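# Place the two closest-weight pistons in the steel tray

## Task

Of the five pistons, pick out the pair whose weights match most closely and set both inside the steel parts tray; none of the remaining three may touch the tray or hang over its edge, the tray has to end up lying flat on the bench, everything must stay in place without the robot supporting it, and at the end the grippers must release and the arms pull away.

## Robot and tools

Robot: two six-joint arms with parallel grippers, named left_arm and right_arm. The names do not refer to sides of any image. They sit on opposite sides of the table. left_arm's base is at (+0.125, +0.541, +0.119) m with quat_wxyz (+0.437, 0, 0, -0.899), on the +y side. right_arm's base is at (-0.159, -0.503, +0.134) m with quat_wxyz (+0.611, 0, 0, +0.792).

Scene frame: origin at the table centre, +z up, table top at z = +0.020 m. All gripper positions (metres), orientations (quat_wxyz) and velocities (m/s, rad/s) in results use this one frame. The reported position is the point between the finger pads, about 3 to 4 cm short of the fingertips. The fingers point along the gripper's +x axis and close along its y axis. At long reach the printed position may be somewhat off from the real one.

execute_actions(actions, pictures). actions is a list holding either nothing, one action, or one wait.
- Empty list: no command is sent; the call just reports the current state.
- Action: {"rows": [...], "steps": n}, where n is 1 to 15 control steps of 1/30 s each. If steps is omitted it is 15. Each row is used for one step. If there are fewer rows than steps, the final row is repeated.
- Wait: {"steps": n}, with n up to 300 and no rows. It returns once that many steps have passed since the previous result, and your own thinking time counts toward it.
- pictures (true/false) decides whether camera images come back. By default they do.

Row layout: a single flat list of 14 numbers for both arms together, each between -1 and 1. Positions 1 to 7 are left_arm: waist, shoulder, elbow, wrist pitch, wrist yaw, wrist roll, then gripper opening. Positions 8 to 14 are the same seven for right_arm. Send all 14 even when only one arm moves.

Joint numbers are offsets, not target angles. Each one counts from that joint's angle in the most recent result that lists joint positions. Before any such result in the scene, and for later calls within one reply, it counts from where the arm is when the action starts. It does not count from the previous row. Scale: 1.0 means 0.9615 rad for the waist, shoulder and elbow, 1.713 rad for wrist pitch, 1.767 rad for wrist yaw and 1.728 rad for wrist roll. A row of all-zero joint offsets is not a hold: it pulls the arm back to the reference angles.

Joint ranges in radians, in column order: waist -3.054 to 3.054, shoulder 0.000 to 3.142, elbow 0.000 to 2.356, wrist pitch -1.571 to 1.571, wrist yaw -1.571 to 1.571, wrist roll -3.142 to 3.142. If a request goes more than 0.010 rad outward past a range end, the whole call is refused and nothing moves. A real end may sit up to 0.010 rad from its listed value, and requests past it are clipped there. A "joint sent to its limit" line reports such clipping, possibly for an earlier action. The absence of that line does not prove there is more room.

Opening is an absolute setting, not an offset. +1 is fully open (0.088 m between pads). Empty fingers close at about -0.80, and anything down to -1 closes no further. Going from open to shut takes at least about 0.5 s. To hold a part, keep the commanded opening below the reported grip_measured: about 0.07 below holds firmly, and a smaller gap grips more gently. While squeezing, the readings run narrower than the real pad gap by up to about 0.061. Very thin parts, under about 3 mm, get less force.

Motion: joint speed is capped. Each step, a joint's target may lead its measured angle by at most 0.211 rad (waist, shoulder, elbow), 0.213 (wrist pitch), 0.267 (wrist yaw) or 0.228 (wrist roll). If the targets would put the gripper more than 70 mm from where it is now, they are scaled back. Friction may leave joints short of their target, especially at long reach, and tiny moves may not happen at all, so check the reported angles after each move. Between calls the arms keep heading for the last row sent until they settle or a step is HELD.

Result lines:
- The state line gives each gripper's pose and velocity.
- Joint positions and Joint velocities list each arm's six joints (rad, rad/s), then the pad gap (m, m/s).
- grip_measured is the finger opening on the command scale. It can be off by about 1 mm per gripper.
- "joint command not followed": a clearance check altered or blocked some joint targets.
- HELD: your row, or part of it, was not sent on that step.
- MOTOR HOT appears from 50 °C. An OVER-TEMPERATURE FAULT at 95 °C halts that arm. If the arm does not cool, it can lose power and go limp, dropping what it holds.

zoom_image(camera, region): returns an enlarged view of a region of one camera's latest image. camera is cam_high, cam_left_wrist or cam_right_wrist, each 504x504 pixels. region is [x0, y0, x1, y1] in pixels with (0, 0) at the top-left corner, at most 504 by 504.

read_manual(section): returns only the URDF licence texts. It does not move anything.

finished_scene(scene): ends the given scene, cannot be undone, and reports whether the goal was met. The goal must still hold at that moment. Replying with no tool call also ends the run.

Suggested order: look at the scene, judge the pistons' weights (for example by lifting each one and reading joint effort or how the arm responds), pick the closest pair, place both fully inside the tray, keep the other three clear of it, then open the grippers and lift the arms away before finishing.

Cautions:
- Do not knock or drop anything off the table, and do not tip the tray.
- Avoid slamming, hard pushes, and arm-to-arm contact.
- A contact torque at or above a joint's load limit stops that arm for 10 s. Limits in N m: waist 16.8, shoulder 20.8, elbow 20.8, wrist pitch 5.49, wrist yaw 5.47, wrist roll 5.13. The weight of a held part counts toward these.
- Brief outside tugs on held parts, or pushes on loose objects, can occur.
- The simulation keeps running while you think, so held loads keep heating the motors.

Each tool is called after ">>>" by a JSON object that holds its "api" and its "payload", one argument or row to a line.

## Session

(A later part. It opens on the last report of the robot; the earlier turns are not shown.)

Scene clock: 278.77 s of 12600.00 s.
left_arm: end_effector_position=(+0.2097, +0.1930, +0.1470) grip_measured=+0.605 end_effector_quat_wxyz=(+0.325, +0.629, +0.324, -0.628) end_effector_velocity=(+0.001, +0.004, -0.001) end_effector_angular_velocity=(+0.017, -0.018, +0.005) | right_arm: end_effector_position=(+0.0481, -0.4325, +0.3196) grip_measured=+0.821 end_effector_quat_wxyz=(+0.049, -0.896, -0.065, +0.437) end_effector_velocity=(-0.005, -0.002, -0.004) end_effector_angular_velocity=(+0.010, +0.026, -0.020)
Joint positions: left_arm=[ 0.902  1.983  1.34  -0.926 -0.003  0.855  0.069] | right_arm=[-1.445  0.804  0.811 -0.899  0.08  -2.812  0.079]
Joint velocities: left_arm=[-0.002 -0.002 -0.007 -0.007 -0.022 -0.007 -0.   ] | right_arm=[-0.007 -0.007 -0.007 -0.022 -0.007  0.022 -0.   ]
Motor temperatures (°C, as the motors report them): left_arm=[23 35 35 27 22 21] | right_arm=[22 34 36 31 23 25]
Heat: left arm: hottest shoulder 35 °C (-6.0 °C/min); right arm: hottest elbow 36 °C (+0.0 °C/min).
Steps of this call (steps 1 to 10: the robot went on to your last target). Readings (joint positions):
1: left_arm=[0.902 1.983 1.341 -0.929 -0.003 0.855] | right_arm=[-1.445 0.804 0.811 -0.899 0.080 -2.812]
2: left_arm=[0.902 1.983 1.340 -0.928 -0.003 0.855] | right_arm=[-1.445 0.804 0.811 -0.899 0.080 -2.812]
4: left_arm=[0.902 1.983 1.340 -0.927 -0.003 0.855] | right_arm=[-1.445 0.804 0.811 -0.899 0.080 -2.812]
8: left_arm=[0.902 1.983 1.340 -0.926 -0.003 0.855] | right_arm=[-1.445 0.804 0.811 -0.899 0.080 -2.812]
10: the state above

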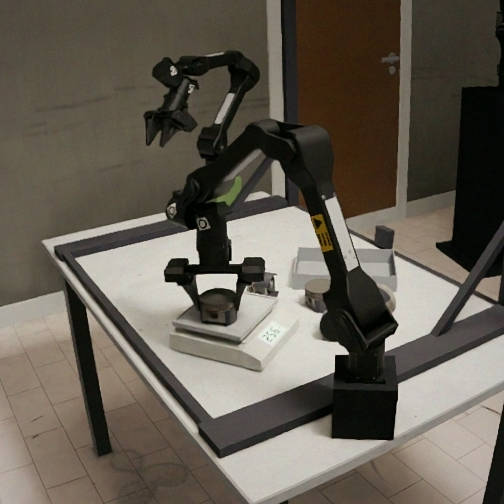

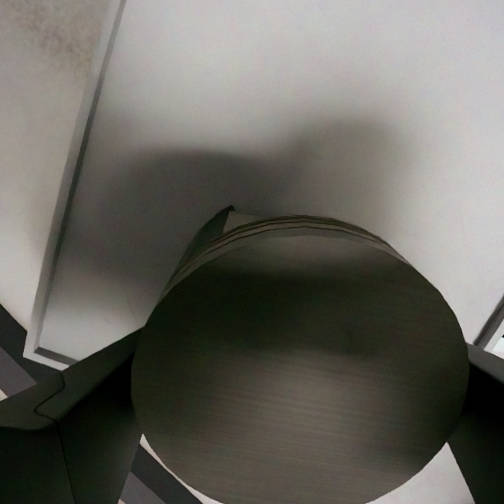

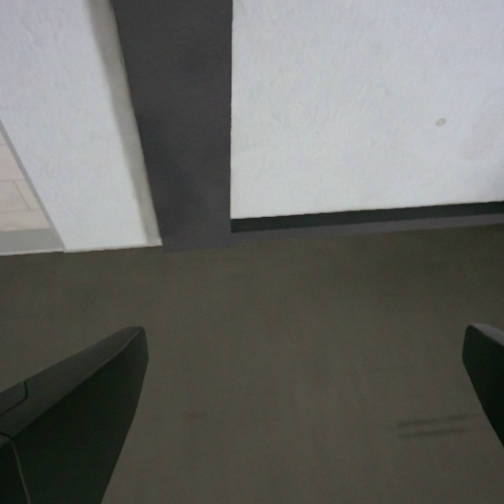

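>>> {"api": "execute_actions", "payload": {
  "actions": [
    {"rows":[[0,0,0,0,0,0,1,0,0,0,0,0,0,0.82]],"steps":15}
  ],
  "pictures": false
}}

>>> {"api": "execute_actions", "payload": {
  "actions": [
    {"steps":30}
  ]
}}

>>> {"api": "zoom_image", "payload": {
  "camera": "cam_high",
  "region": [240,305,310,360]
}}

Scene clock: 282.53 s of 12600.00 s.
left_arm: end_effector_position=(+0.2097, +0.1928, +0.1470) grip_measured=+0.983 end_effector_quat_wxyz=(+0.325, +0.629, +0.323, -0.628) end_effector_velocity=(+0.001, -0.001, +0.000) end_effector_angular_velocity=(-0.002, -0.023, +0.015) | right_arm: end_effector_position=(+0.0481, -0.4325, +0.3196) grip_measured=+0.821 end_effector_quat_wxyz=(+0.049, -0.896, -0.065, +0.437) end_effector_velocity=(+0.001, +0.001, +0.000) end_effector_angular_velocity=(+0.004, -0.006, +0.008)
Joint positions: left_arm=[ 0.902  1.983  1.34  -0.925 -0.003  0.855  0.087] | right_arm=[-1.445  0.804  0.811 -0.899  0.08  -2.812  0.079]
Joint velocities: left_arm=[-0.007 -0.002 -0.002  0.007 -0.022 -0.022  0.001] | right_arm=[-0.002 -0.002 -0.002  0.007 -0.007 -0.007 -0.   ]
Motor temperatures (°C, as the motors report them): left_arm=[23 35 35 27 22 21] | right_arm=[22 34 36 31 23 25]
Heat: left arm: hottest shoulder 35 °C (-5.1 °C/min); right arm: hottest elbow 36 °C (+0.0 °C/min).
Steps of this call (steps 1 to 15: the robot went on to your last target; steps 16 to 90: nothing new was sent; then 0.27 s passed at rest; steps 91 to 105: all 15 steps of this action). Readings (joint positions):
91: left_arm=[0.902 1.983 1.340 -0.925 -0.003 0.855] | right_arm=[-1.445 0.804 0.811 -0.899 0.080 -2.812]
92: left_arm=[0.902 1.983 1.340 -0.925 -0.003 0.855] | right_arm=[-1.445 0.804 0.811 -0.899 0.080 -2.812]
94: left_arm=[0.902 1.983 1.340 -0.925 -0.003 0.855] | right_arm=[-1.445 0.804 0.811 -0.899 0.080 -2.812]
98: left_arm=[0.902 1.983 1.340 -0.925 -0.003 0.855] | right_arm=[-1.445 0.804 0.811 -0.899 0.080 -2.812]
105: the state above

Scene clock: 283.53 s of 12600.00 s.
left_arm: end_effector_position=(+0.2097, +0.1928, +0.1470) grip_measured=+0.985 end_effector_quat_wxyz=(+0.325, +0.629, +0.323, -0.628) end_effector_velocity=(+0.000, -0.001, +0.000) end_effector_angular_velocity=(-0.005, -0.009, +0.005) | right_arm: end_effector_position=(+0.0481, -0.4325, +0.3196) grip_measured=+0.821 end_effector_quat_wxyz=(+0.049, -0.896, -0.065, +0.437) end_effector_velocity=(-0.001, -0.001, -0.002) end_effector_angular_velocity=(+0.005, +0.015, -0.008)
Joint positions: left_arm=[ 0.902  1.983  1.34  -0.925 -0.003  0.855  0.087] | right_arm=[-1.445  0.804  0.811 -0.899  0.08  -2.812  0.079]
Joint velocities: left_arm=[-0.002 -0.002 -0.002  0.007 -0.007 -0.007 -0.   ] | right_arm=[-0.007  0.002 -0.002 -0.007 -0.007  0.007  0.   ]
Motor temperatures (°C, as the motors report them): left_arm=[23 35 35 27 22 21] | right_arm=[22 34 36 31 23 25]
Heat: left arm: hottest shoulder 35 °C (-5.1 °C/min); right arm: hottest elbow 36 °C (+0.0 °C/min).
Steps of this call (steps 1 to 15: the robot went on to your last target; steps 16 to 30: nothing new was sent). Readings (joint positions):
1: left_arm=[0.902 1.983 1.340 -0.925 -0.003 0.855] | right_arm=[-1.445 0.804 0.811 -0.899 0.080 -2.812]
2: left_arm=[0.902 1.983 1.340 -0.925 -0.003 0.855] | right_arm=[-1.445 0.804 0.811 -0.899 0.080 -2.812]
4: left_arm=[0.902 1.983 1.340 -0.925 -0.003 0.855] | right_arm=[-1.445 0.804 0.811 -0.899 0.080 -2.812]
8: left_arm=[0.902 1.983 1.340 -0.925 -0.003 0.855] | right_arm=[-1.445 0.804 0.811 -0.899 0.080 -2.812]
30: the state above
All arms were judged still, so your last target was given up. Only a new action makes them travel on or press farther. Fingers that are still opening or closing keep moving.

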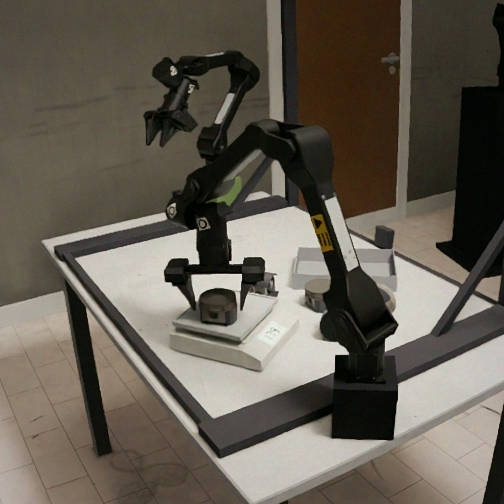

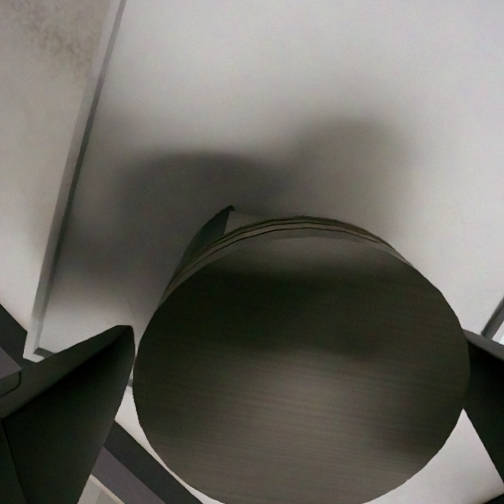

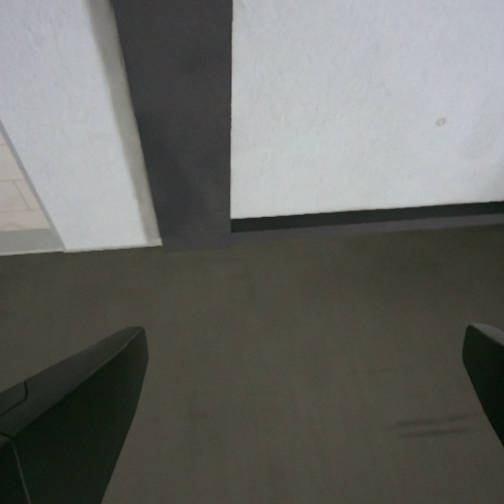

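Region (240, 305, 310, 360) of cam_high's 504x504 image, scaled by 7.200, with more detail than that image has; it fills the top 396 rows of this view, and the rest is white.

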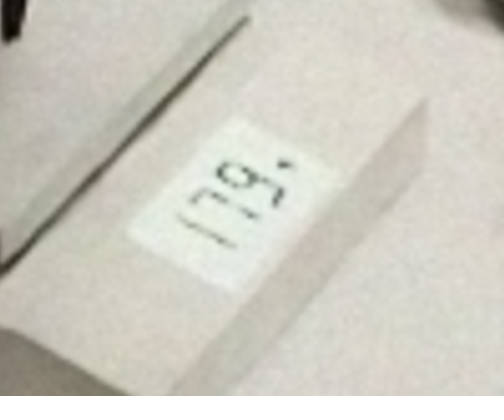

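>>> {"api": "execute_actions", "payload": {
  "actions": [
    {"rows":[[0,0,0,0,0,-0.495,1,0,0,0,0,0,0,0.82]],"steps":15}
  ],
  "pictures": false
}}

>>> {"api": "execute_actions", "payload": {
  "actions": [
    {"steps":6}
  ],
  "pictures": false
}}

>>> {"api": "execute_actions", "payload": {
  "actions": [
    {"rows":[[0,-0.03,-0.01,0.01,0,0,1,0,0,0,0,0,0,0.82],[0,-0.055,-0.04,0.03,0,0,1,0,0,0,0,0,0,0.82],[0,-0.08,-0.075,0.053,0,0,1,0,0,0,0,0,0,0.82],[0,-0.105,-0.11,0.077,0,0,1,0,0,0,0,0,0,0.82],[0,-0.13,-0.145,0.1,0,0,1,0,0,0,0,0,0,0.82],[0,-0.155,-0.18,0.124,0,0,1,0,0,0,0,0,0,0.82],[0,-0.18,-0.215,0.148,0,0,1,0,0,0,0,0,0,0.82],[0,-0.205,-0.25,0.171,0,0,1,0,0,0,0,0,0,0.82],[0,-0.23,-0.285,0.195,0,0,1,0,0,0,0,0,0,0.82],[0,-0.25,-0.32,0.218,0,0,1,0,0,0,0,0,0,0.82],[0,-0.265,-0.355,0.242,0,0,1,0,0,0,0,0,0,0.82],[0,-0.28,-0.39,0.265,0,0,1,0,0,0,0,0,0,0.82],[0,-0.28,-0.428,0.288,0,0,1,0,0,0,0,0,0,0.82]],"steps":15}
  ],
  "pictures": false
}}

>>> {"api": "execute_actions", "payload": {
  "actions": [
    {"steps":10}
  ]
}}

Scene clock: 301.60 s of 12600.00 s.
left_arm: end_effector_position=(+0.2097, +0.1928, +0.1470) grip_measured=+0.985 end_effector_quat_wxyz=(+0.552, +0.444, +0.549, -0.444) end_effector_velocity=(+0.002, +0.003, -0.001) end_effector_angular_velocity=(+0.016, -0.018, +0.298) | right_arm: end_effector_position=(+0.0481, -0.4325, +0.3196) grip_measured=+0.821 end_effector_quat_wxyz=(+0.049, -0.896, -0.065, +0.437) end_effector_velocity=(-0.001, -0.001, +0.000) end_effector_angular_velocity=(-0.000, +0.003, +0.003)
Joint positions: left_arm=[ 0.902  1.983  1.34  -0.925 -0.003  0.023  0.087] | right_arm=[-1.445  0.804  0.811 -0.899  0.08  -2.812  0.079]
Joint velocities: left_arm=[-0.002  0.002 -0.002 -0.007 -0.022 -0.3    0.   ] | right_arm=[-0.007 -0.002  0.002 -0.007 -0.007 -0.007 -0.   ]
Motor temperatures (°C, as the motors report them): left_arm=[23 37 35 27 22 21] | right_arm=[22 34 36 31 23 25]
Heat: left arm: hottest shoulder 37 °C (+0.0 °C/min); right arm: hottest elbow 36 °C (+0.0 °C/min).
Steps of this call (steps 1 to 90: nothing new was sent; then 14.57 s passed at rest; steps 91 to 105: all 15 steps of this action). Readings (joint positions):
91: left_arm=[0.902 1.983 1.340 -0.925 -0.003 0.799] | right_arm=[-1.445 0.804 0.811 -0.899 0.080 -2.812]
92: left_arm=[0.902 1.983 1.340 -0.925 -0.003 0.725] | right_arm=[-1.445 0.804 0.811 -0.899 0.080 -2.812]
94: left_arm=[0.902 1.983 1.340 -0.925 -0.003 0.585] | right_arm=[-1.445 0.804 0.811 -0.899 0.080 -2.812]
98: left_arm=[0.902 1.983 1.340 -0.925 -0.003 0.304] | right_arm=[-1.445 0.804 0.811 -0.899 0.080 -2.812]
105: the state above

Scene clock: 301.80 s of 12600.00 s.
left_arm: end_effector_position=(+0.2097, +0.1928, +0.1470) grip_measured=+0.985 end_effector_quat_wxyz=(+0.556, +0.439, +0.554, -0.438) end_effector_velocity=(-0.002, -0.000, +0.003) end_effector_angular_velocity=(-0.001, -0.008, +0.044) | right_arm: end_effector_position=(+0.0481, -0.4325, +0.3196) grip_measured=+0.821 end_effector_quat_wxyz=(+0.049, -0.896, -0.065, +0.437) end_effector_velocity=(-0.001, +0.000, -0.002) end_effector_angular_velocity=(-0.013, +0.010, +0.019)
Joint positions: left_arm=[ 0.902  1.983  1.34  -0.925 -0.003  0.003  0.087] | right_arm=[-1.445  0.804  0.811 -0.899  0.08  -2.812  0.079]
Joint velocities: left_arm=[-0.007 -0.007  0.002 -0.007 -0.007 -0.051 -0.   ] | right_arm=[-0.002  0.002 -0.002 -0.007 -0.007 -0.022 -0.   ]
Motor temperatures (°C, as the motors report them): left_arm=[23 37 35 27 22 21] | right_arm=[22 34 36 31 23 25]
Heat: left arm: hottest shoulder 37 °C (+0.0 °C/min); right arm: hottest elbow 36 °C (+0.0 °C/min).
Steps of this call (steps 1 to 6: the robot went on to your last target). Readings (joint positions):
1: left_arm=[0.902 1.983 1.340 -0.925 -0.003 0.016] | right_arm=[-1.445 0.804 0.811 -0.899 0.080 -2.812]
2: left_arm=[0.902 1.983 1.340 -0.925 -0.003 0.011] | right_arm=[-1.445 0.804 0.811 -0.899 0.080 -2.812]
4: left_arm=[0.902 1.983 1.340 -0.925 -0.003 0.006] | right_arm=[-1.445 0.804 0.811 -0.899 0.080 -2.812]
6: the state above

Scene clock: 302.30 s of 12600.00 s.
left_arm: end_effector_position=(+0.2087, +0.1971, +0.1530) grip_measured=+0.985 end_effector_quat_wxyz=(+0.642, +0.358, +0.452, -0.505) end_effector_velocity=(-0.014, +0.078, -0.090) end_effector_angular_velocity=(+0.032, -0.020, +0.031) | right_arm: end_effector_position=(+0.0481, -0.4325, +0.3196) grip_measured=+0.821 end_effector_quat_wxyz=(+0.049, -0.896, -0.065, +0.437) end_effector_velocity=(-0.002, -0.000, -0.001) end_effector_angular_velocity=(-0.009, +0.001, +0.019)
Joint positions: left_arm=[ 0.902  1.729  0.973 -0.475 -0.003  0.003  0.087] | right_arm=[-1.445  0.804  0.811 -0.899  0.08  -2.812  0.079]
Joint velocities: left_arm=[-0.002 -0.085 -0.501  0.388 -0.037 -0.022  0.   ] | right_arm=[-0.002 -0.007 -0.002 -0.007 -0.007 -0.022 -0.   ]
Motor temperatures (°C, as the motors report them): left_arm=[23 37 35 27 22 21] | right_arm=[22 34 36 31 23 25]
Heat: left arm: hottest shoulder 37 °C (+0.0 °C/min); right arm: hottest elbow 36 °C (+0.0 °C/min).
Steps of this call (steps 1 to 15: all 15 steps of this action). Readings (joint positions):
1: left_arm=[0.902 1.981 1.340 -0.924 -0.003 0.003] | right_arm=[-1.445 0.804 0.811 -0.899 0.080 -2.812]
2: left_arm=[0.902 1.975 1.333 -0.910 -0.003 0.003] | right_arm=[-1.445 0.804 0.811 -0.899 0.080 -2.812]
4: left_arm=[0.902 1.947 1.298 -0.859 -0.003 0.003] | right_arm=[-1.445 0.804 0.811 -0.899 0.080 -2.812]
8: left_arm=[0.902 1.851 1.182 -0.718 -0.003 0.003] | right_arm=[-1.445 0.804 0.811 -0.899 0.080 -2.812]
15: the state above

Scene clock: 302.63 s of 12600.00 s.
left_arm: end_effector_position=(+0.2080, +0.1998, +0.1472) grip_measured=+0.985 end_effector_quat_wxyz=(+0.644, +0.356, +0.449, -0.507) end_effector_velocity=(-0.003, +0.003, -0.000) end_effector_angular_velocity=(+0.006, +0.006, -0.012) | right_arm: end_effector_position=(+0.0481, -0.4325, +0.3196) grip_measured=+0.821 end_effector_quat_wxyz=(+0.049, -0.896, -0.065, +0.437) end_effector_velocity=(+0.001, +0.001, +0.000) end_effector_angular_velocity=(+0.004, -0.006, +0.008)
Joint positions: left_arm=[ 0.902  1.725  0.94  -0.435 -0.003  0.003  0.087] | right_arm=[-1.445  0.804  0.811 -0.899  0.08  -2.812  0.079]
Joint velocities: left_arm=[-0.002 -0.007 -0.007 -0.007  0.007  0.007 -0.   ] | right_arm=[-0.002 -0.002 -0.002  0.007 -0.007 -0.007 -0.   ]
Motor temperatures (°C, as the motors report them): left_arm=[23 37 35 27 22 21] | right_arm=[22 34 36 31 23 25]
Heat: left arm: hottest shoulder 37 °C (+0.0 °C/min); right arm: hottest elbow 36 °C (+0.0 °C/min).
Steps of this call (steps 1 to 10: the robot went on to your last target). Readings (joint positions):
1: left_arm=[0.902 1.728 0.960 -0.463 -0.003 0.003] | right_arm=[-1.445 0.804 0.811 -0.899 0.080 -2.812]
2: left_arm=[0.902 1.728 0.951 -0.454 -0.003 0.003] | right_arm=[-1.445 0.804 0.811 -0.899 0.080 -2.812]
4: left_arm=[0.902 1.728 0.941 -0.444 -0.003 0.003] | right_arm=[-1.445 0.804 0.811 -0.899 0.080 -2.812]
8: left_arm=[0.902 1.726 0.940 -0.435 -0.003 0.003] | right_arm=[-1.445 0.804 0.811 -0.899 0.080 -2.812]
10: the state above

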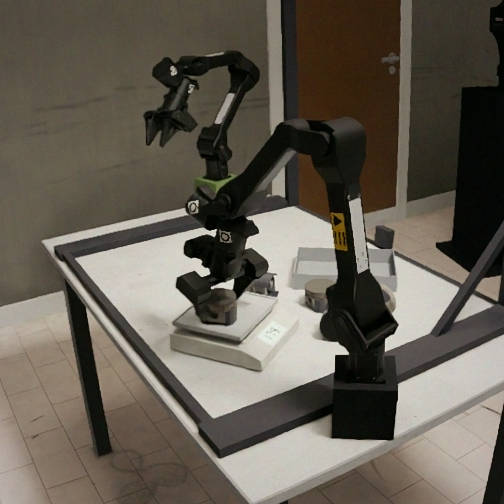

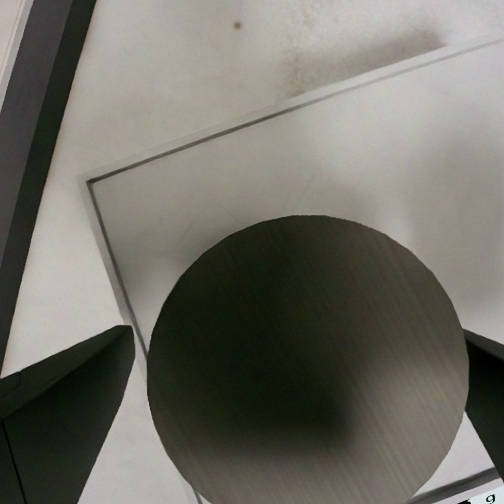

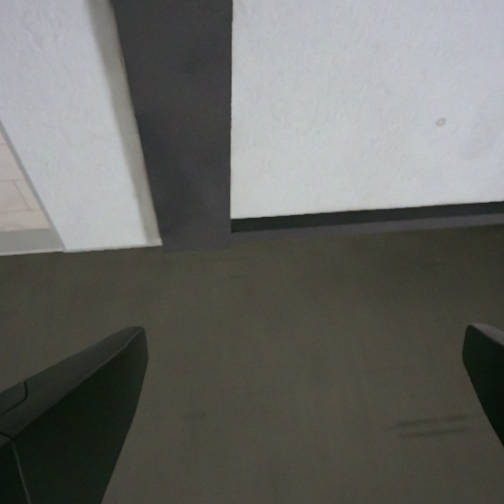

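>>> {"api": "execute_actions", "payload": {
  "actions": [
    {"rows":[[0,0,-0.035,0.016,0,0,1,0,0,0,0,0,0,0.82],[0,0,-0.035,0.016,0,0,1,0,0,0,0,0,0,0.82],[0,0,-0.035,0.016,0,0,1,0,0,0,0,0,0,0.82],[0,0,-0.035,0.016,0,0,1,0,0,0,0,0,0,0.82],[0,0,-0.035,0.016,0,0,0.51,0,0,0,0,0,0,0.82]],"steps":15}
  ],
  "pictures": false
}}

>>> {"api": "execute_actions", "payload": {
  "actions": [
    {"rows":[[0,0,0.05,-0.028,0,0,0.51,0,0,0,0,0,0,0.82],[0,0,0.1,-0.056,0,0,0.51,0,0,0,0,0,0,0.82],[0,0,0.15,-0.084,0,0,0.51,0,0,0,0,0,0,0.82],[0,0,0.2,-0.112,0,0,0.51,0,0,0,0,0,0,0.82],[0,0,0.25,-0.14,0,0,0.51,0,0,0,0,0,0,0.82],[0,0,0.3,-0.168,0,0,0.51,0,0,0,0,0,0,0.82],[0,0,0.3,-0.168,0,0,0.51,0,0,0,0,0,0,0.82],[-0.04,0,0.3,-0.168,0,0,0.51,0,0,0,0,0,0,0.82],[-0.1,0,0.3,-0.168,0,0,0.51,0,0,0,0,0,0,0.82],[-0.17,0,0.3,-0.168,0,0,0.51,0,0,0,0,0,0,0.82],[-0.977,0,0.3,-0.168,0,0,0.51,0,0,0,0,0,0,0.82]],"steps":15}
  ],
  "pictures": false
}}

>>> {"api": "execute_actions", "payload": {
  "actions": [
    {"steps":24}
  ],
  "pictures": false
}}

Scene clock: 314.17 s of 12600.00 s.
left_arm: end_effector_position=(+0.2070, +0.2025, +0.1423) grip_measured=+0.591 end_effector_quat_wxyz=(+0.644, +0.356, +0.449, -0.508) end_effector_velocity=(+0.001, +0.006, -0.002) end_effector_angular_velocity=(+0.024, -0.008, +0.026) | right_arm: end_effector_position=(+0.0481, -0.4325, +0.3196) grip_measured=+0.821 end_effector_quat_wxyz=(+0.049, -0.896, -0.065, +0.437) end_effector_velocity=(-0.002, -0.001, -0.001) end_effector_angular_velocity=(-0.000, +0.003, +0.003)
Joint positions: left_arm=[ 0.902  1.725  0.916 -0.411 -0.001  0.003  0.068] | right_arm=[-1.445  0.804  0.811 -0.899  0.08  -2.812  0.079]
Joint velocities: left_arm=[-0.002 -0.002 -0.002 -0.022 -0.022 -0.022 -0.   ] | right_arm=[-0.007 -0.007 -0.002 -0.007 -0.007 -0.007 -0.   ]
Motor temperatures (°C, as the motors report them): left_arm=[23 37 34 27 22 21] | right_arm=[22 34 36 31 23 25]
Heat: left arm: hottest shoulder 37 °C (+1.0 °C/min); right arm: hottest elbow 36 °C (+0.0 °C/min).
Steps of this call (steps 1 to 30: the robot went on to your last target; steps 31 to 100: nothing new was sent; then 7.70 s passed at rest; steps 101 to 115: all 15 steps of this action). Readings (joint positions):
101: left_arm=[0.902 1.725 0.935 -0.427 -0.003 0.003] | right_arm=[-1.445 0.804 0.811 -0.899 0.080 -2.812]
102: left_arm=[0.902 1.725 0.930 -0.419 -0.003 0.003] | right_arm=[-1.445 0.804 0.811 -0.899 0.080 -2.812]
104: left_arm=[0.902 1.725 0.922 -0.415 -0.003 0.003] | right_arm=[-1.445 0.804 0.811 -0.899 0.080 -2.812]
108: left_arm=[0.902 1.725 0.917 -0.411 -0.001 0.003] | right_arm=[-1.445 0.804 0.811 -0.899 0.080 -2.812]
115: the state above

Scene clock: 314.67 s of 12600.00 s.
left_arm: end_effector_position=(+0.1036, +0.1642, +0.2074) grip_measured=+0.591 end_effector_quat_wxyz=(+0.563, +0.419, +0.391, -0.596) end_effector_velocity=(-0.662, +0.040, -0.000) end_effector_angular_velocity=(+0.007, -0.005, -1.751) | right_arm: end_effector_position=(+0.0481, -0.4325, +0.3196) grip_measured=+0.821 end_effector_quat_wxyz=(+0.049, -0.896, -0.065, +0.437) end_effector_velocity=(-0.004, -0.001, -0.004) end_effector_angular_velocity=(+0.002, +0.024, -0.004)
Joint positions: left_arm=[ 0.606  1.724  1.199 -0.695 -0.004  0.003  0.068] | right_arm=[-1.445  0.804  0.811 -0.899  0.08  -2.812  0.079]
Joint velocities: left_arm=[-1.761 -0.002 -0.002 -0.007 -0.007 -0.007 -0.   ] | right_arm=[-0.002 -0.002 -0.002 -0.022 -0.007  0.007 -0.   ]
Motor temperatures (°C, as the motors report them): left_arm=[23 37 34 27 22 21] | right_arm=[22 34 36 31 23 25]
Heat: left arm: hottest shoulder 37 °C (+1.0 °C/min); right arm: hottest elbow 36 °C (+0.0 °C/min).
Steps of this call (steps 1 to 15: all 15 steps of this action). Readings (joint positions):
1: left_arm=[0.902 1.725 0.922 -0.419 -0.001 0.003] | right_arm=[-1.445 0.804 0.811 -0.899 0.080 -2.812]
2: left_arm=[0.902 1.725 0.939 -0.446 -0.001 0.003] | right_arm=[-1.445 0.804 0.811 -0.899 0.080 -2.812]
4: left_arm=[0.902 1.727 0.993 -0.525 -0.001 0.003] | right_arm=[-1.445 0.804 0.811 -0.899 0.080 -2.812]
8: left_arm=[0.899 1.726 1.149 -0.646 -0.003 0.003] | right_arm=[-1.445 0.804 0.811 -0.899 0.080 -2.812]
15: the state above

Scene clock: 315.47 s of 12600.00 s.
left_arm: end_effector_position=(-0.1183, +0.2539, +0.2071) grip_measured=+0.591 end_effector_quat_wxyz=(+0.343, +0.522, +0.240, -0.743) end_effector_velocity=(-0.001, +0.002, +0.001) end_effector_angular_velocity=(+0.011, +0.009, +0.016) | right_arm: end_effector_position=(+0.0481, -0.4325, +0.3196) grip_measured=+0.821 end_effector_quat_wxyz=(+0.049, -0.896, -0.065, +0.437) end_effector_velocity=(+0.000, +0.001, -0.001) end_effector_angular_velocity=(+0.002, -0.001, +0.008)
Joint positions: left_arm=[-0.038  1.724  1.199 -0.699  0.     0.003  0.068] | right_arm=[-1.445  0.804  0.811 -0.899  0.08  -2.812  0.079]
Joint velocities: left_arm=[-0.002 -0.002  0.002 -0.007  0.007 -0.022 -0.   ] | right_arm=[-0.002 -0.002 -0.007  0.007 -0.007 -0.007 -0.   ]
Motor temperatures (°C, as the motors report them): left_arm=[23 37 35 27 22 21] | right_arm=[22 34 36 31 23 25]
Heat: left arm: hottest shoulder 37 °C (+1.0 °C/min); right arm: hottest elbow 36 °C (+0.0 °C/min).
Steps of this call (steps 1 to 24: the robot went on to your last target). Readings (joint positions):
1: left_arm=[0.547 1.724 1.199 -0.695 -0.004 0.003] | right_arm=[-1.445 0.804 0.811 -0.899 0.080 -2.812]
2: left_arm=[0.489 1.724 1.199 -0.695 -0.004 0.003] | right_arm=[-1.445 0.804 0.811 -0.899 0.080 -2.812]
4: left_arm=[0.373 1.724 1.199 -0.695 -0.004 0.003] | right_arm=[-1.445 0.804 0.811 -0.899 0.080 -2.812]
8: left_arm=[0.141 1.724 1.199 -0.696 -0.003 0.003] | right_arm=[-1.445 0.804 0.811 -0.899 0.080 -2.812]
24: the state above

Deltas: .624→.652, .807→.845, −.179→−.104.

>>> {"api": "execute_actions", "payload": {
  "actions": [
    {"rows":[[0,0.04,0.055,-0.007,0,0,0.51,0,0,0,0,0,0,0.82],[0,0.085,0.11,-0.014,0,0,0.51,0,0,0,0,0,0,0.82],[0,0.13,0.17,-0.021,0,0,0.51,0,0,0,0,0,0,0.82],[0,0.175,0.23,-0.028,0,0,0.51,0,0,0,0,0,0,0.82],[0,0.22,0.29,-0.035,0,0,0.51,0,0,0,0,0,0,0.82],[0,0.265,0.35,-0.042,0,0,0.51,0,0,0,0,0,0,0.82],[0,0.31,0.41,-0.049,0,0,0.51,0,0,0,0,0,0,0.82],[0,0.355,0.47,-0.056,0,0,0.51,0,0,0,0,0,0,0.82],[0,0.4,0.53,-0.063,0,0,0.51,0,0,0,0,0,0,0.82],[0,0.445,0.59,-0.07,0,0,0.51,0,0,0,0,0,0,0.82],[0,0.49,0.65,-0.077,0,0,0.51,0,0,0,0,0,0,0.82],[0,0.535,0.71,-0.084,0,0,0.51,0,0,0,0,0,0,0.82],[0,0.58,0.76,-0.091,0,0,0.51,0,0,0,0,0,0,0.82],[0,0.62,0.81,-0.098,0,0,0.51,0,0,0,0,0,0,0.82],[0,0.652,0.845,-0.104,0,0,0.51,0,0,0,0,0,0,0.82]],"steps":15}
  ],
  "pictures": false
}}

>>> {"api": "execute_actions", "payload": {
  "actions": [
    {"steps":15}
  ]
}}

Scene clock: 321.50 s of 12600.00 s.
left_arm: end_effector_position=(-0.2088, +0.1471, +0.1977) grip_measured=+0.591 end_effector_quat_wxyz=(+0.347, +0.511, +0.235, -0.751) end_effector_velocity=(-0.146, -0.175, -0.132) end_effector_angular_velocity=(+0.039, -0.056, +0.012) | right_arm: end_effector_position=(+0.0481, -0.4325, +0.3196) grip_measured=+0.821 end_effector_quat_wxyz=(+0.049, -0.896, -0.065, +0.437) end_effector_velocity=(-0.001, -0.003, -0.001) end_effector_angular_velocity=(-0.014, +0.002, -0.017)
Joint positions: left_arm=[-0.038  2.248  1.9   -0.846  0.     0.003  0.068] | right_arm=[-1.445  0.804  0.811 -0.899  0.08  -2.812  0.079]
Joint velocities: left_arm=[-0.002  1.14   1.389 -0.315 -0.022 -0.007 -0.   ] | right_arm=[ 0.002 -0.002 -0.002 -0.007  0.022  0.007 -0.   ]
Motor temperatures (°C, as the motors report them): left_arm=[23 37 35 28 22 21] | right_arm=[22 34 36 31 23 25]
Heat: left arm: hottest shoulder 37 °C (+2.0 °C/min); right arm: hottest elbow 36 °C (+0.0 °C/min).
Steps of this call (steps 1 to 30: the robot went on to your last target; steps 31 to 100: nothing new was sent; then 2.20 s passed at rest; steps 101 to 115: all 15 steps of this action). Readings (joint positions):
101: left_arm=[-0.038 1.728 1.205 -0.704 0.000 0.003] | right_arm=[-1.445 0.804 0.811 -0.899 0.080 -2.812]
102: left_arm=[-0.038 1.742 1.223 -0.717 0.000 0.003] | right_arm=[-1.445 0.804 0.811 -0.899 0.080 -2.812]
104: left_arm=[-0.038 1.798 1.297 -0.731 0.000 0.003] | right_arm=[-1.445 0.804 0.811 -0.899 0.080 -2.812]
108: left_arm=[-0.038 1.958 1.513 -0.768 0.000 0.003] | right_arm=[-1.445 0.804 0.811 -0.899 0.080 -2.812]
115: the state above

Scene clock: 322.00 s of 12600.00 s.
left_arm: end_effector_position=(-0.2176, +0.1368, +0.1812) grip_measured=+0.591 end_effector_quat_wxyz=(+0.344, +0.520, +0.239, -0.744) end_effector_velocity=(-0.001, +0.003, -0.003) end_effector_angular_velocity=(+0.003, -0.015, -0.012) | right_arm: end_effector_position=(+0.0481, -0.4325, +0.3196) grip_measured=+0.821 end_effector_quat_wxyz=(+0.049, -0.896, -0.065, +0.437) end_effector_velocity=(-0.001, -0.002, -0.001) end_effector_angular_velocity=(-0.004, +0.006, -0.013)
Joint positions: left_arm=[-0.038  2.341  1.999 -0.877  0.     0.003  0.068] | right_arm=[-1.445  0.804  0.811 -0.899  0.08  -2.812  0.079]
Joint velocities: left_arm=[-0.007  0.002 -0.002 -0.007 -0.007  0.007 -0.   ] | right_arm=[-0.002 -0.002 -0.002 -0.007  0.007  0.007 -0.   ]
Motor temperatures (°C, as the motors report them): left_arm=[23 37 35 28 22 21] | right_arm=[22 34 36 31 23 25]
Heat: left arm: hottest shoulder 37 °C (+2.0 °C/min); right arm: hottest elbow 36 °C (+0.0 °C/min).
Steps of this call (steps 1 to 15: the robot went on to your last target). Readings (joint positions):
1: left_arm=[-0.038 2.279 1.937 -0.851 0.000 0.003] | right_arm=[-1.445 0.804 0.811 -0.899 0.080 -2.812]
2: left_arm=[-0.038 2.302 1.959 -0.857 0.000 0.003] | right_arm=[-1.445 0.804 0.811 -0.899 0.080 -2.812]
4: left_arm=[-0.038 2.327 1.976 -0.873 0.000 0.003] | right_arm=[-1.445 0.804 0.811 -0.899 0.080 -2.812]
8: left_arm=[-0.038 2.341 1.986 -0.877 0.000 0.003] | right_arm=[-1.445 0.804 0.811 -0.899 0.080 -2.812]
15: the state above

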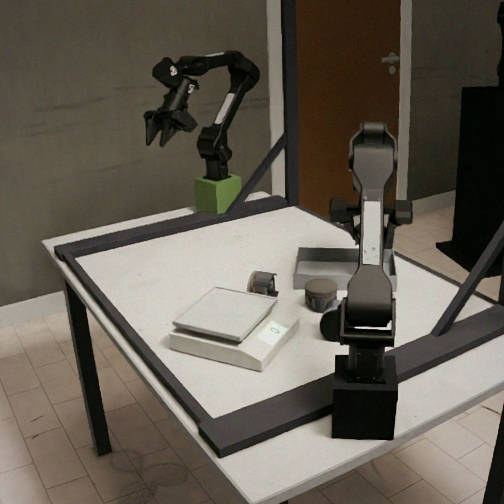

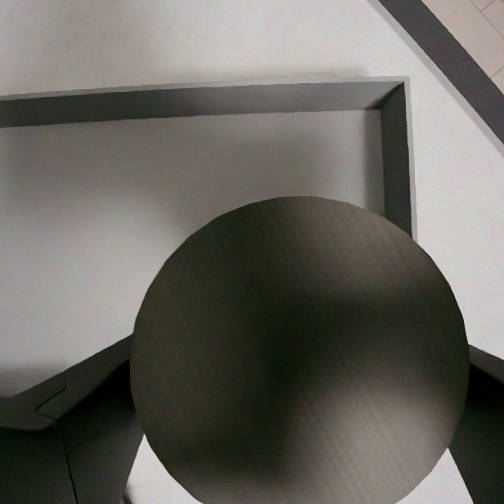

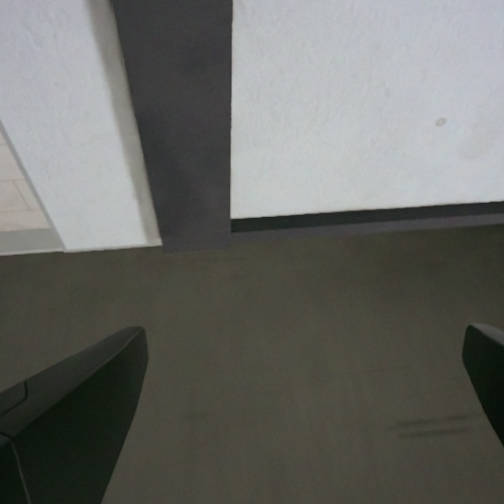

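>>> {"api": "execute_actions", "payload": {
  "actions": []
}}

Scene clock: 334.63 s of 12600.00 s.
left_arm: end_effector_position=(-0.2175, +0.1369, +0.1812) grip_measured=+0.591 end_effector_quat_wxyz=(+0.344, +0.520, +0.240, -0.744) end_effector_velocity=(+0.001, -0.002, +0.001) end_effector_angular_velocity=(-0.017, -0.009, +0.012) | right_arm: end_effector_position=(+0.0481, -0.4325, +0.3196) grip_measured=+0.821 end_effector_quat_wxyz=(+0.049, -0.896, -0.065, +0.437) end_effector_velocity=(-0.002, -0.000, -0.002) end_effector_angular_velocity=(-0.002, +0.008, +0.008)
Joint positions: left_arm=[-0.038  2.341  1.999 -0.877  0.     0.003  0.068] | right_arm=[-1.445  0.804  0.811 -0.899  0.08  -2.812  0.079]
Joint velocities: left_arm=[-0.002 -0.002 -0.002  0.007 -0.022 -0.007 -0.   ] | right_arm=[-0.002 -0.002 -0.002 -0.007 -0.007 -0.007 -0.   ]
Motor temperatures (°C, as the motors report them): left_arm=[23 40 37 28 22 21] | right_arm=[22 34 36 31 23 25]
Heat: left arm: hottest shoulder 40 °C (+5.0 °C/min); right arm: hottest elbow 36 °C (+0.0 °C/min).
Steps of this call (steps 1 to 15: the robot went on to your last target; steps 16 to 90: nothing new was sent; then 9.63 s passed at rest). Readings (joint positions):
1: left_arm=[-0.038 2.341 1.999 -0.877 0.000 0.003] | right_arm=[-1.445 0.804 0.811 -0.899 0.080 -2.812]
2: left_arm=[-0.038 2.341 1.999 -0.877 0.000 0.003] | right_arm=[-1.445 0.804 0.811 -0.899 0.080 -2.812]
4: left_arm=[-0.038 2.341 1.999 -0.877 0.000 0.003] | right_arm=[-1.445 0.804 0.811 -0.899 0.080 -2.812]
8: left_arm=[-0.038 2.341 1.999 -0.877 0.000 0.003] | right_arm=[-1.445 0.804 0.811 -0.899 0.080 -2.812]
90: the state above
All arms were judged still, so your last target was given up. Only a new action makes them travel on or press farther. Fingers that are still opening or closing keep moving.

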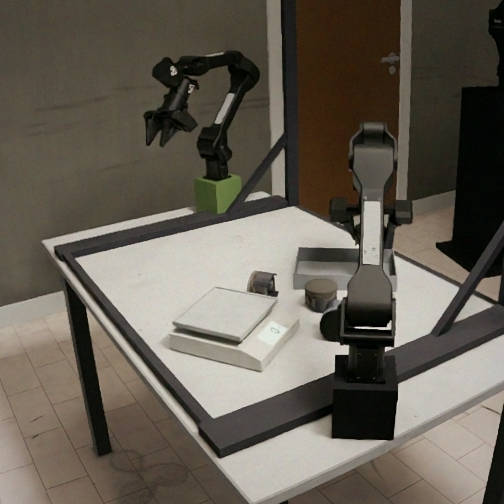

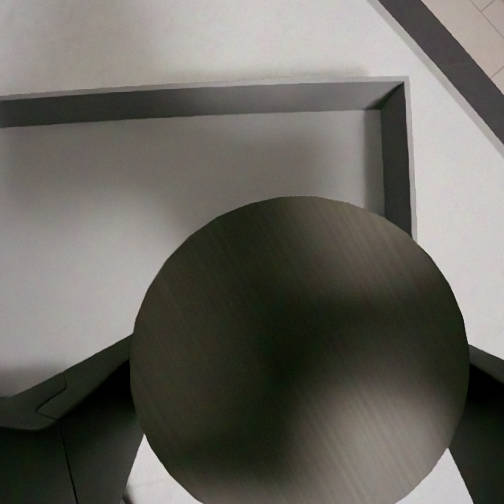

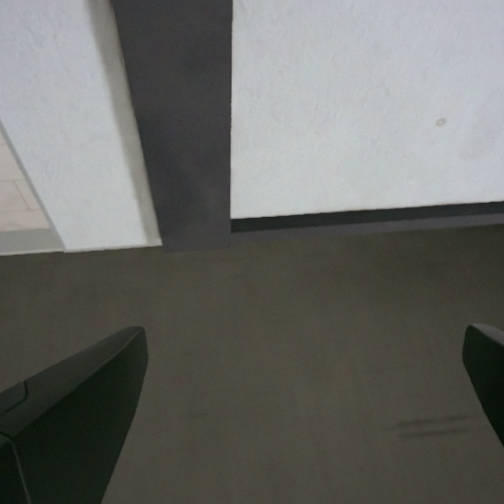

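>>> {"api": "execute_actions", "payload": {
  "actions": [
    {"rows":[[0,0.02,0.03,0,0,0,0.51,0,0,0,0,0,0,0.82],[0,0.04,0.05,0,0,0,0.51,0,0,0,0,0,0,0.82],[0,0.06,0.07,0,0,0,0.51,0,0,0,0,0,0,0.82],[0,0.08,0.085,0.005,0,0,0.51,0,0,0,0,0,0,0.82],[0,0.1,0.097,0.01,0,0,0.51,0,0,0,0,0,0,0.82],[0,0.12,0.097,0.015,0,0,0.51,0,0,0,0,0,0,0.82],[0,0.135,0.097,0.019,0,0,0.51,0,0,0,0,0,0,0.82]],"steps":15}
  ]
}}

Scene clock: 341.97 s of 12600.00 s.
left_arm: end_effector_position=(-0.2285, +0.1239, +0.1448) grip_measured=+0.591 end_effector_quat_wxyz=(+0.342, +0.527, +0.243, -0.740) end_effector_velocity=(+0.003, +0.003, +0.000) end_effector_angular_velocity=(+0.019, -0.004, +0.007) | right_arm: end_effector_position=(+0.0481, -0.4325, +0.3196) grip_measured=+0.821 end_effector_quat_wxyz=(+0.049, -0.896, -0.065, +0.437) end_effector_velocity=(-0.001, -0.002, -0.001) end_effector_angular_velocity=(-0.012, +0.003, -0.001)
Joint positions: left_arm=[-0.038  2.465  2.079 -0.851  0.     0.003  0.068] | right_arm=[-1.445  0.804  0.811 -0.899  0.08  -2.812  0.079]
Joint velocities: left_arm=[ 0.002 -0.002  0.002 -0.022  0.007 -0.007 -0.   ] | right_arm=[-0.002 -0.002 -0.002 -0.007  0.007 -0.007  0.   ]
Motor temperatures (°C, as the motors report them): left_arm=[23 41 37 28 22 21] | right_arm=[22 34 36 31 23 25]
Heat: left arm: hottest shoulder 41 °C (+6.0 °C/min); right arm: hottest elbow 36 °C (+0.0 °C/min).
Steps of this call (steps 1 to 90: nothing new was sent; then 3.83 s passed at rest; steps 91 to 105: all 15 steps of this action). Readings (joint positions):
91: left_arm=[-0.038 2.342 2.001 -0.878 0.000 0.003] | right_arm=[-1.445 0.804 0.811 -0.899 0.080 -2.812]
92: left_arm=[-0.038 2.346 2.008 -0.881 0.000 0.003] | right_arm=[-1.445 0.804 0.811 -0.899 0.080 -2.812]
94: left_arm=[-0.038 2.366 2.036 -0.879 0.000 0.003] | right_arm=[-1.445 0.804 0.811 -0.899 0.080 -2.812]
98: left_arm=[-0.038 2.421 2.078 -0.852 0.000 0.003] | right_arm=[-1.445 0.804 0.811 -0.899 0.080 -2.812]
105: the state above

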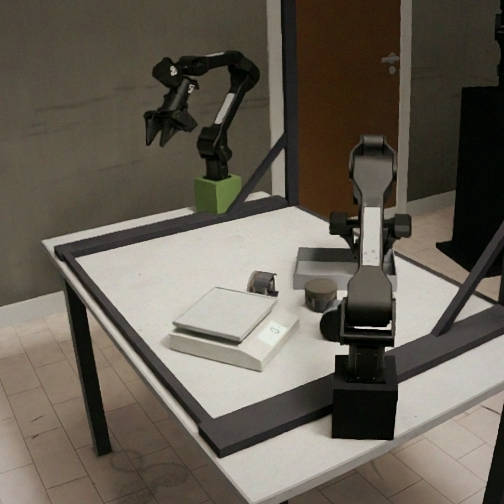

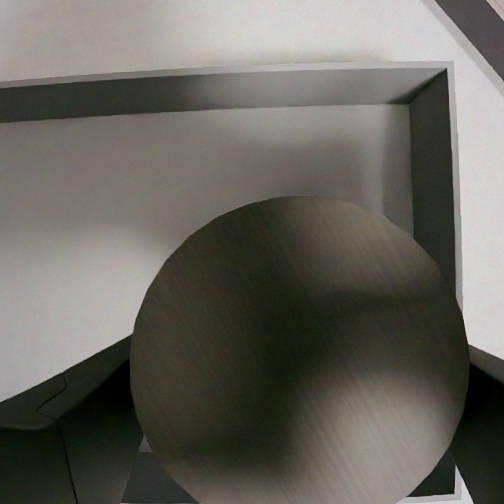

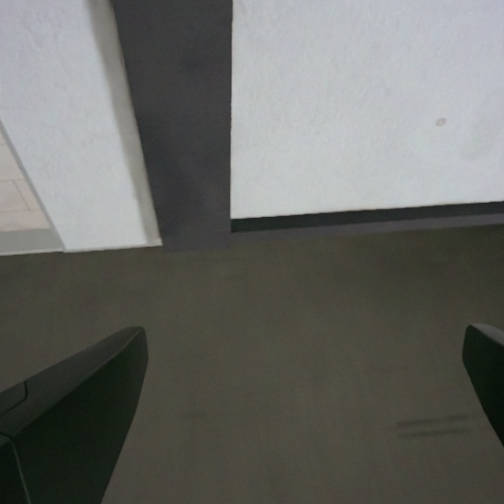

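>>> {"api": "execute_actions", "payload": {
  "actions": [
    {"rows":[[0,0.004,-0.009,0.009,0,0,0.51,0,0,0,0,0,0,0.82],[0,0.008,-0.018,0.017,0,0,0.51,0,0,0,0,0,0,0.82],[0,0.013,-0.027,0.026,0,0,0.51,0,0,0,0,0,0,0.82],[0,0.017,-0.036,0.034,0,0,0.51,0,0,0,0,0,0,0.82],[0,0.021,-0.045,0.043,0,0,0.51,0,0,0,0,0,0,0.82],[0,0.025,-0.054,0.051,0,0,0.51,0,0,0,0,0,0,0.82],[0,0.03,-0.063,0.06,0,0,0.51,0,0,0,0,0,0,0.82],[0,0.034,-0.072,0.068,0,0,0.51,0,0,0,0,0,0,0.82],[0,0.038,-0.081,0.077,0,0,0.51,0,0,0,0,0,0,0.82],[0,0.042,-0.09,0.085,0,0,0.51,0,0,0,0,0,0,0.82]],"steps":15}
  ]
}}

>>> {"api": "execute_actions", "payload": {
  "actions": [
    {"rows":[[0,0.004,-0.004,0.003,0,0,0.51,0,0,0,0,0,0,0.82],[0,0.006,-0.007,0.005,0,0,0.51,0,0,0,0,0,0,0.82],[0,0.008,-0.01,0.007,0,0,0.51,0,0,0,0,0,0,0.82],[0,0.01,-0.013,0.009,0,0,0.51,0,0,0,0,0,0,0.82],[0,0.012,-0.016,0.011,0,0,0.51,0,0,0,0,0,0,0.82],[0,0.014,-0.019,0.013,0,0,0.51,0,0,0,0,0,0,0.82],[0,0.016,-0.022,0.015,0,0,0.51,0,0,0,0,0,0,0.82]],"steps":15}
  ]
}}

Scene clock: 350.13 s of 12600.00 s.
left_arm: end_effector_position=(-0.2316, +0.1203, +0.1138) grip_measured=+0.591 end_effector_quat_wxyz=(+0.345, +0.517, +0.238, -0.747) end_effector_velocity=(+0.007, +0.012, -0.045) end_effector_angular_velocity=(+0.055, -0.052, +0.002) | right_arm: end_effector_position=(+0.0481, -0.4325, +0.3196) grip_measured=+0.821 end_effector_quat_wxyz=(+0.049, -0.896, -0.065, +0.437) end_effector_velocity=(-0.001, -0.003, -0.001) end_effector_angular_velocity=(-0.012, +0.003, -0.006)
Joint positions: left_arm=[-0.038  2.494  2.    -0.716  0.     0.003  0.068] | right_arm=[-1.445  0.804  0.811 -0.899  0.08  -2.812  0.079]
Joint velocities: left_arm=[-0.007  0.056 -0.056  0.037 -0.007 -0.007 -0.   ] | right_arm=[-0.007 -0.002 -0.002 -0.007  0.007 -0.007 -0.   ]
Motor temperatures (°C, as the motors report them): left_arm=[23 42 38 28 22 21] | right_arm=[22 34 37 31 23 25]
Heat: left arm: hottest shoulder 42 °C (+6.0 °C/min); right arm: hottest elbow 37 °C (+1.0 °C/min).
Steps of this call (steps 1 to 15: the robot went on to your last target; steps 16 to 90: nothing new was sent; then 4.67 s passed at rest; steps 91 to 105: all 15 steps of this action). Readings (joint positions):
91: left_arm=[-0.038 2.465 2.082 -0.846 0.000 0.003] | right_arm=[-1.445 0.804 0.811 -0.899 0.080 -2.812]
92: left_arm=[-0.038 2.465 2.080 -0.842 0.000 0.003] | right_arm=[-1.445 0.804 0.811 -0.899 0.080 -2.812]
94: left_arm=[-0.038 2.465 2.070 -0.820 0.000 0.003] | right_arm=[-1.445 0.804 0.811 -0.899 0.080 -2.812]
98: left_arm=[-0.038 2.469 2.039 -0.768 0.000 0.003] | right_arm=[-1.445 0.804 0.811 -0.899 0.080 -2.812]
105: the state above

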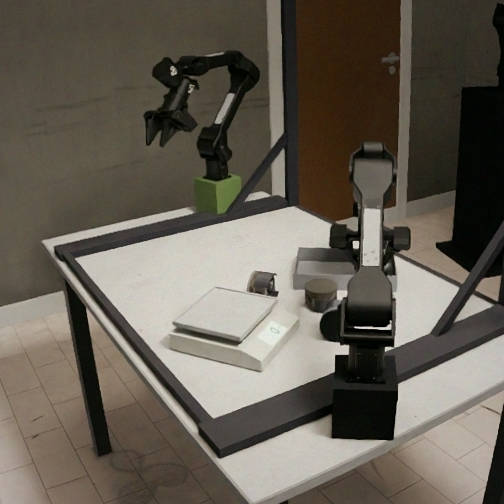

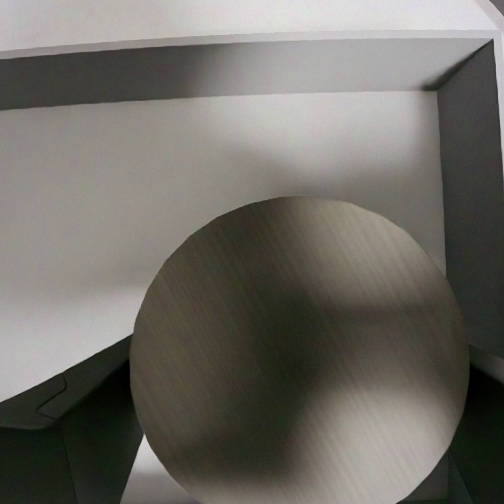

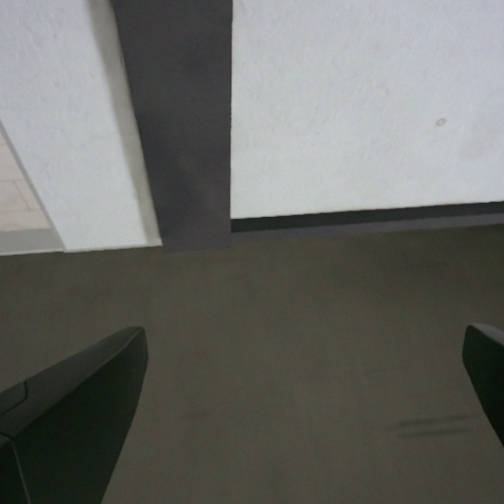

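Scene clock: 350.63 s of 12600.00 s.
left_arm: end_effector_position=(-0.2317, +0.1201, +0.1100) grip_measured=+0.591 end_effector_quat_wxyz=(+0.345, +0.515, +0.237, -0.748) end_effector_velocity=(+0.002, +0.003, -0.002) end_effector_angular_velocity=(+0.010, -0.007, +0.021) | right_arm: end_effector_position=(+0.0481, -0.4325, +0.3196) grip_measured=+0.821 end_effector_quat_wxyz=(+0.049, -0.896, -0.065, +0.437) end_effector_velocity=(-0.002, +0.001, -0.002) end_effector_angular_velocity=(+0.009, +0.012, +0.012)
Joint positions: left_arm=[-0.038  2.496  1.985 -0.695  0.     0.003  0.068] | right_arm=[-1.445  0.804  0.811 -0.899  0.08  -2.812  0.079]
Joint velocities: left_arm=[-0.002 -0.002 -0.007 -0.007 -0.007 -0.022  0.   ] | right_arm=[-0.007 -0.002 -0.002 -0.007 -0.022 -0.007  0.   ]
Motor temperatures (°C, as the motors report them): left_arm=[23 43 38 28 22 21] | right_arm=[22 34 37 31 23 25]
Heat: left arm: hottest shoulder 43 °C (+7.1 °C/min); right arm: hottest elbow 37 °C (+1.0 °C/min).
Steps of this call (steps 1 to 15: all 15 steps of this action). Readings (joint positions):
1: left_arm=[-0.038 2.495 1.999 -0.715 0.000 0.003] | right_arm=[-1.445 0.804 0.811 -0.899 0.080 -2.812]
2: left_arm=[-0.038 2.495 1.998 -0.715 0.000 0.003] | right_arm=[-1.445 0.804 0.811 -0.899 0.080 -2.812]
4: left_arm=[-0.038 2.495 1.997 -0.710 0.000 0.003] | right_arm=[-1.445 0.804 0.811 -0.899 0.080 -2.812]
8: left_arm=[-0.038 2.495 1.993 -0.698 0.000 0.003] | right_arm=[-1.445 0.804 0.811 -0.899 0.080 -2.812]
15: the state above

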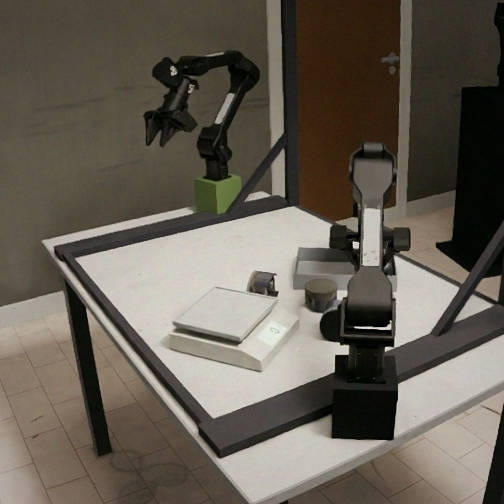

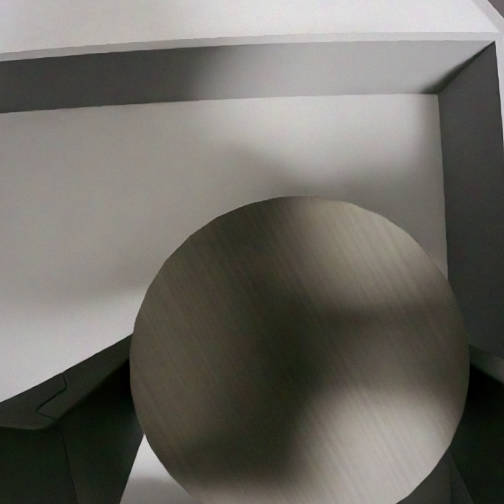

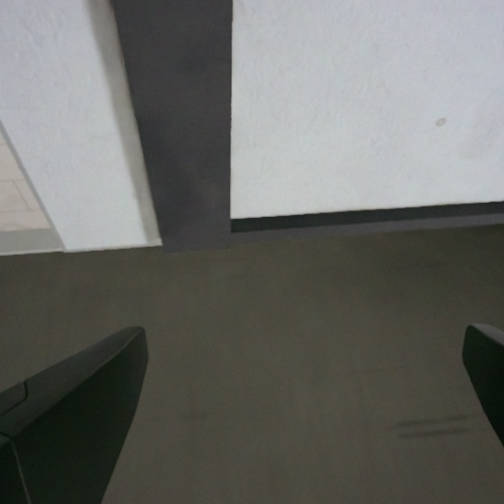

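>>> {"api": "execute_actions", "payload": {
  "actions": [
    {"rows":[[0,0.012,0,0,0,0,0.51,0,0,0,0,0,0,0.82],[0,0.015,0,0,0,0,0.51,0,0,0,0,0,0,0.82],[0,0.018,0,0,0,0,0.51,0,0,0,0,0,0,0.82],[0,0.021,0,0,0,0,0.51,0,0,0,0,0,0,0.82],[0,0.024,0,0,0,0,0.51,0,0,0,0,0,0,0.82],[0,0.027,0,0,0,0,0.51,0,0,0,0,0,0,0.82],[0,0.03,0,0,0,0,0.51,0,0,0,0,0,0,0.82],[0,0.033,0,0,0,0,0.51,0,0,0,0,0,0,0.82]],"steps":15}
  ],
  "pictures": false
}}

Scene clock: 358.97 s of 12600.00 s.
left_arm: end_effector_position=(-0.2303, +0.1218, +0.1005) grip_measured=+0.591 end_effector_quat_wxyz=(+0.343, +0.522, +0.240, -0.743) end_effector_velocity=(-0.000, +0.003, -0.003) end_effector_angular_velocity=(+0.012, -0.005, -0.012) | right_arm: end_effector_position=(+0.0481, -0.4325, +0.3196) grip_measured=+0.821 end_effector_quat_wxyz=(+0.049, -0.896, -0.065, +0.437) end_effector_velocity=(-0.001, -0.003, -0.001) end_effector_angular_velocity=(-0.012, +0.003, -0.006)
Joint positions: left_arm=[-0.038  2.514  1.985 -0.695  0.     0.003  0.068] | right_arm=[-1.445  0.804  0.811 -0.899  0.08  -2.812  0.079]
Joint velocities: left_arm=[-0.002  0.002 -0.002 -0.007  0.007  0.007 -0.   ] | right_arm=[-0.007 -0.002 -0.002 -0.007  0.007 -0.007  0.   ]
Motor temperatures (°C, as the motors report them): left_arm=[23 43 37 28 22 21] | right_arm=[22 34 37 31 23 25]
Heat: left arm: hottest shoulder 43 °C (+6.1 °C/min); right arm: hottest elbow 37 °C (+1.0 °C/min).
Steps of this call (steps 1 to 15: the robot went on to your last target; steps 16 to 90: nothing new was sent; then 4.83 s passed at rest; steps 91 to 105: all 15 steps of this action). Readings (joint positions):
91: left_arm=[-0.038 2.496 1.985 -0.694 0.000 0.003] | right_arm=[-1.445 0.804 0.811 -0.899 0.080 -2.812]
92: left_arm=[-0.038 2.496 1.985 -0.694 0.000 0.003] | right_arm=[-1.445 0.804 0.811 -0.899 0.080 -2.812]
94: left_arm=[-0.038 2.496 1.985 -0.694 0.000 0.003] | right_arm=[-1.445 0.804 0.811 -0.899 0.080 -2.812]
98: left_arm=[-0.038 2.502 1.985 -0.694 0.000 0.003] | right_arm=[-1.445 0.804 0.811 -0.899 0.080 -2.812]
105: the state above


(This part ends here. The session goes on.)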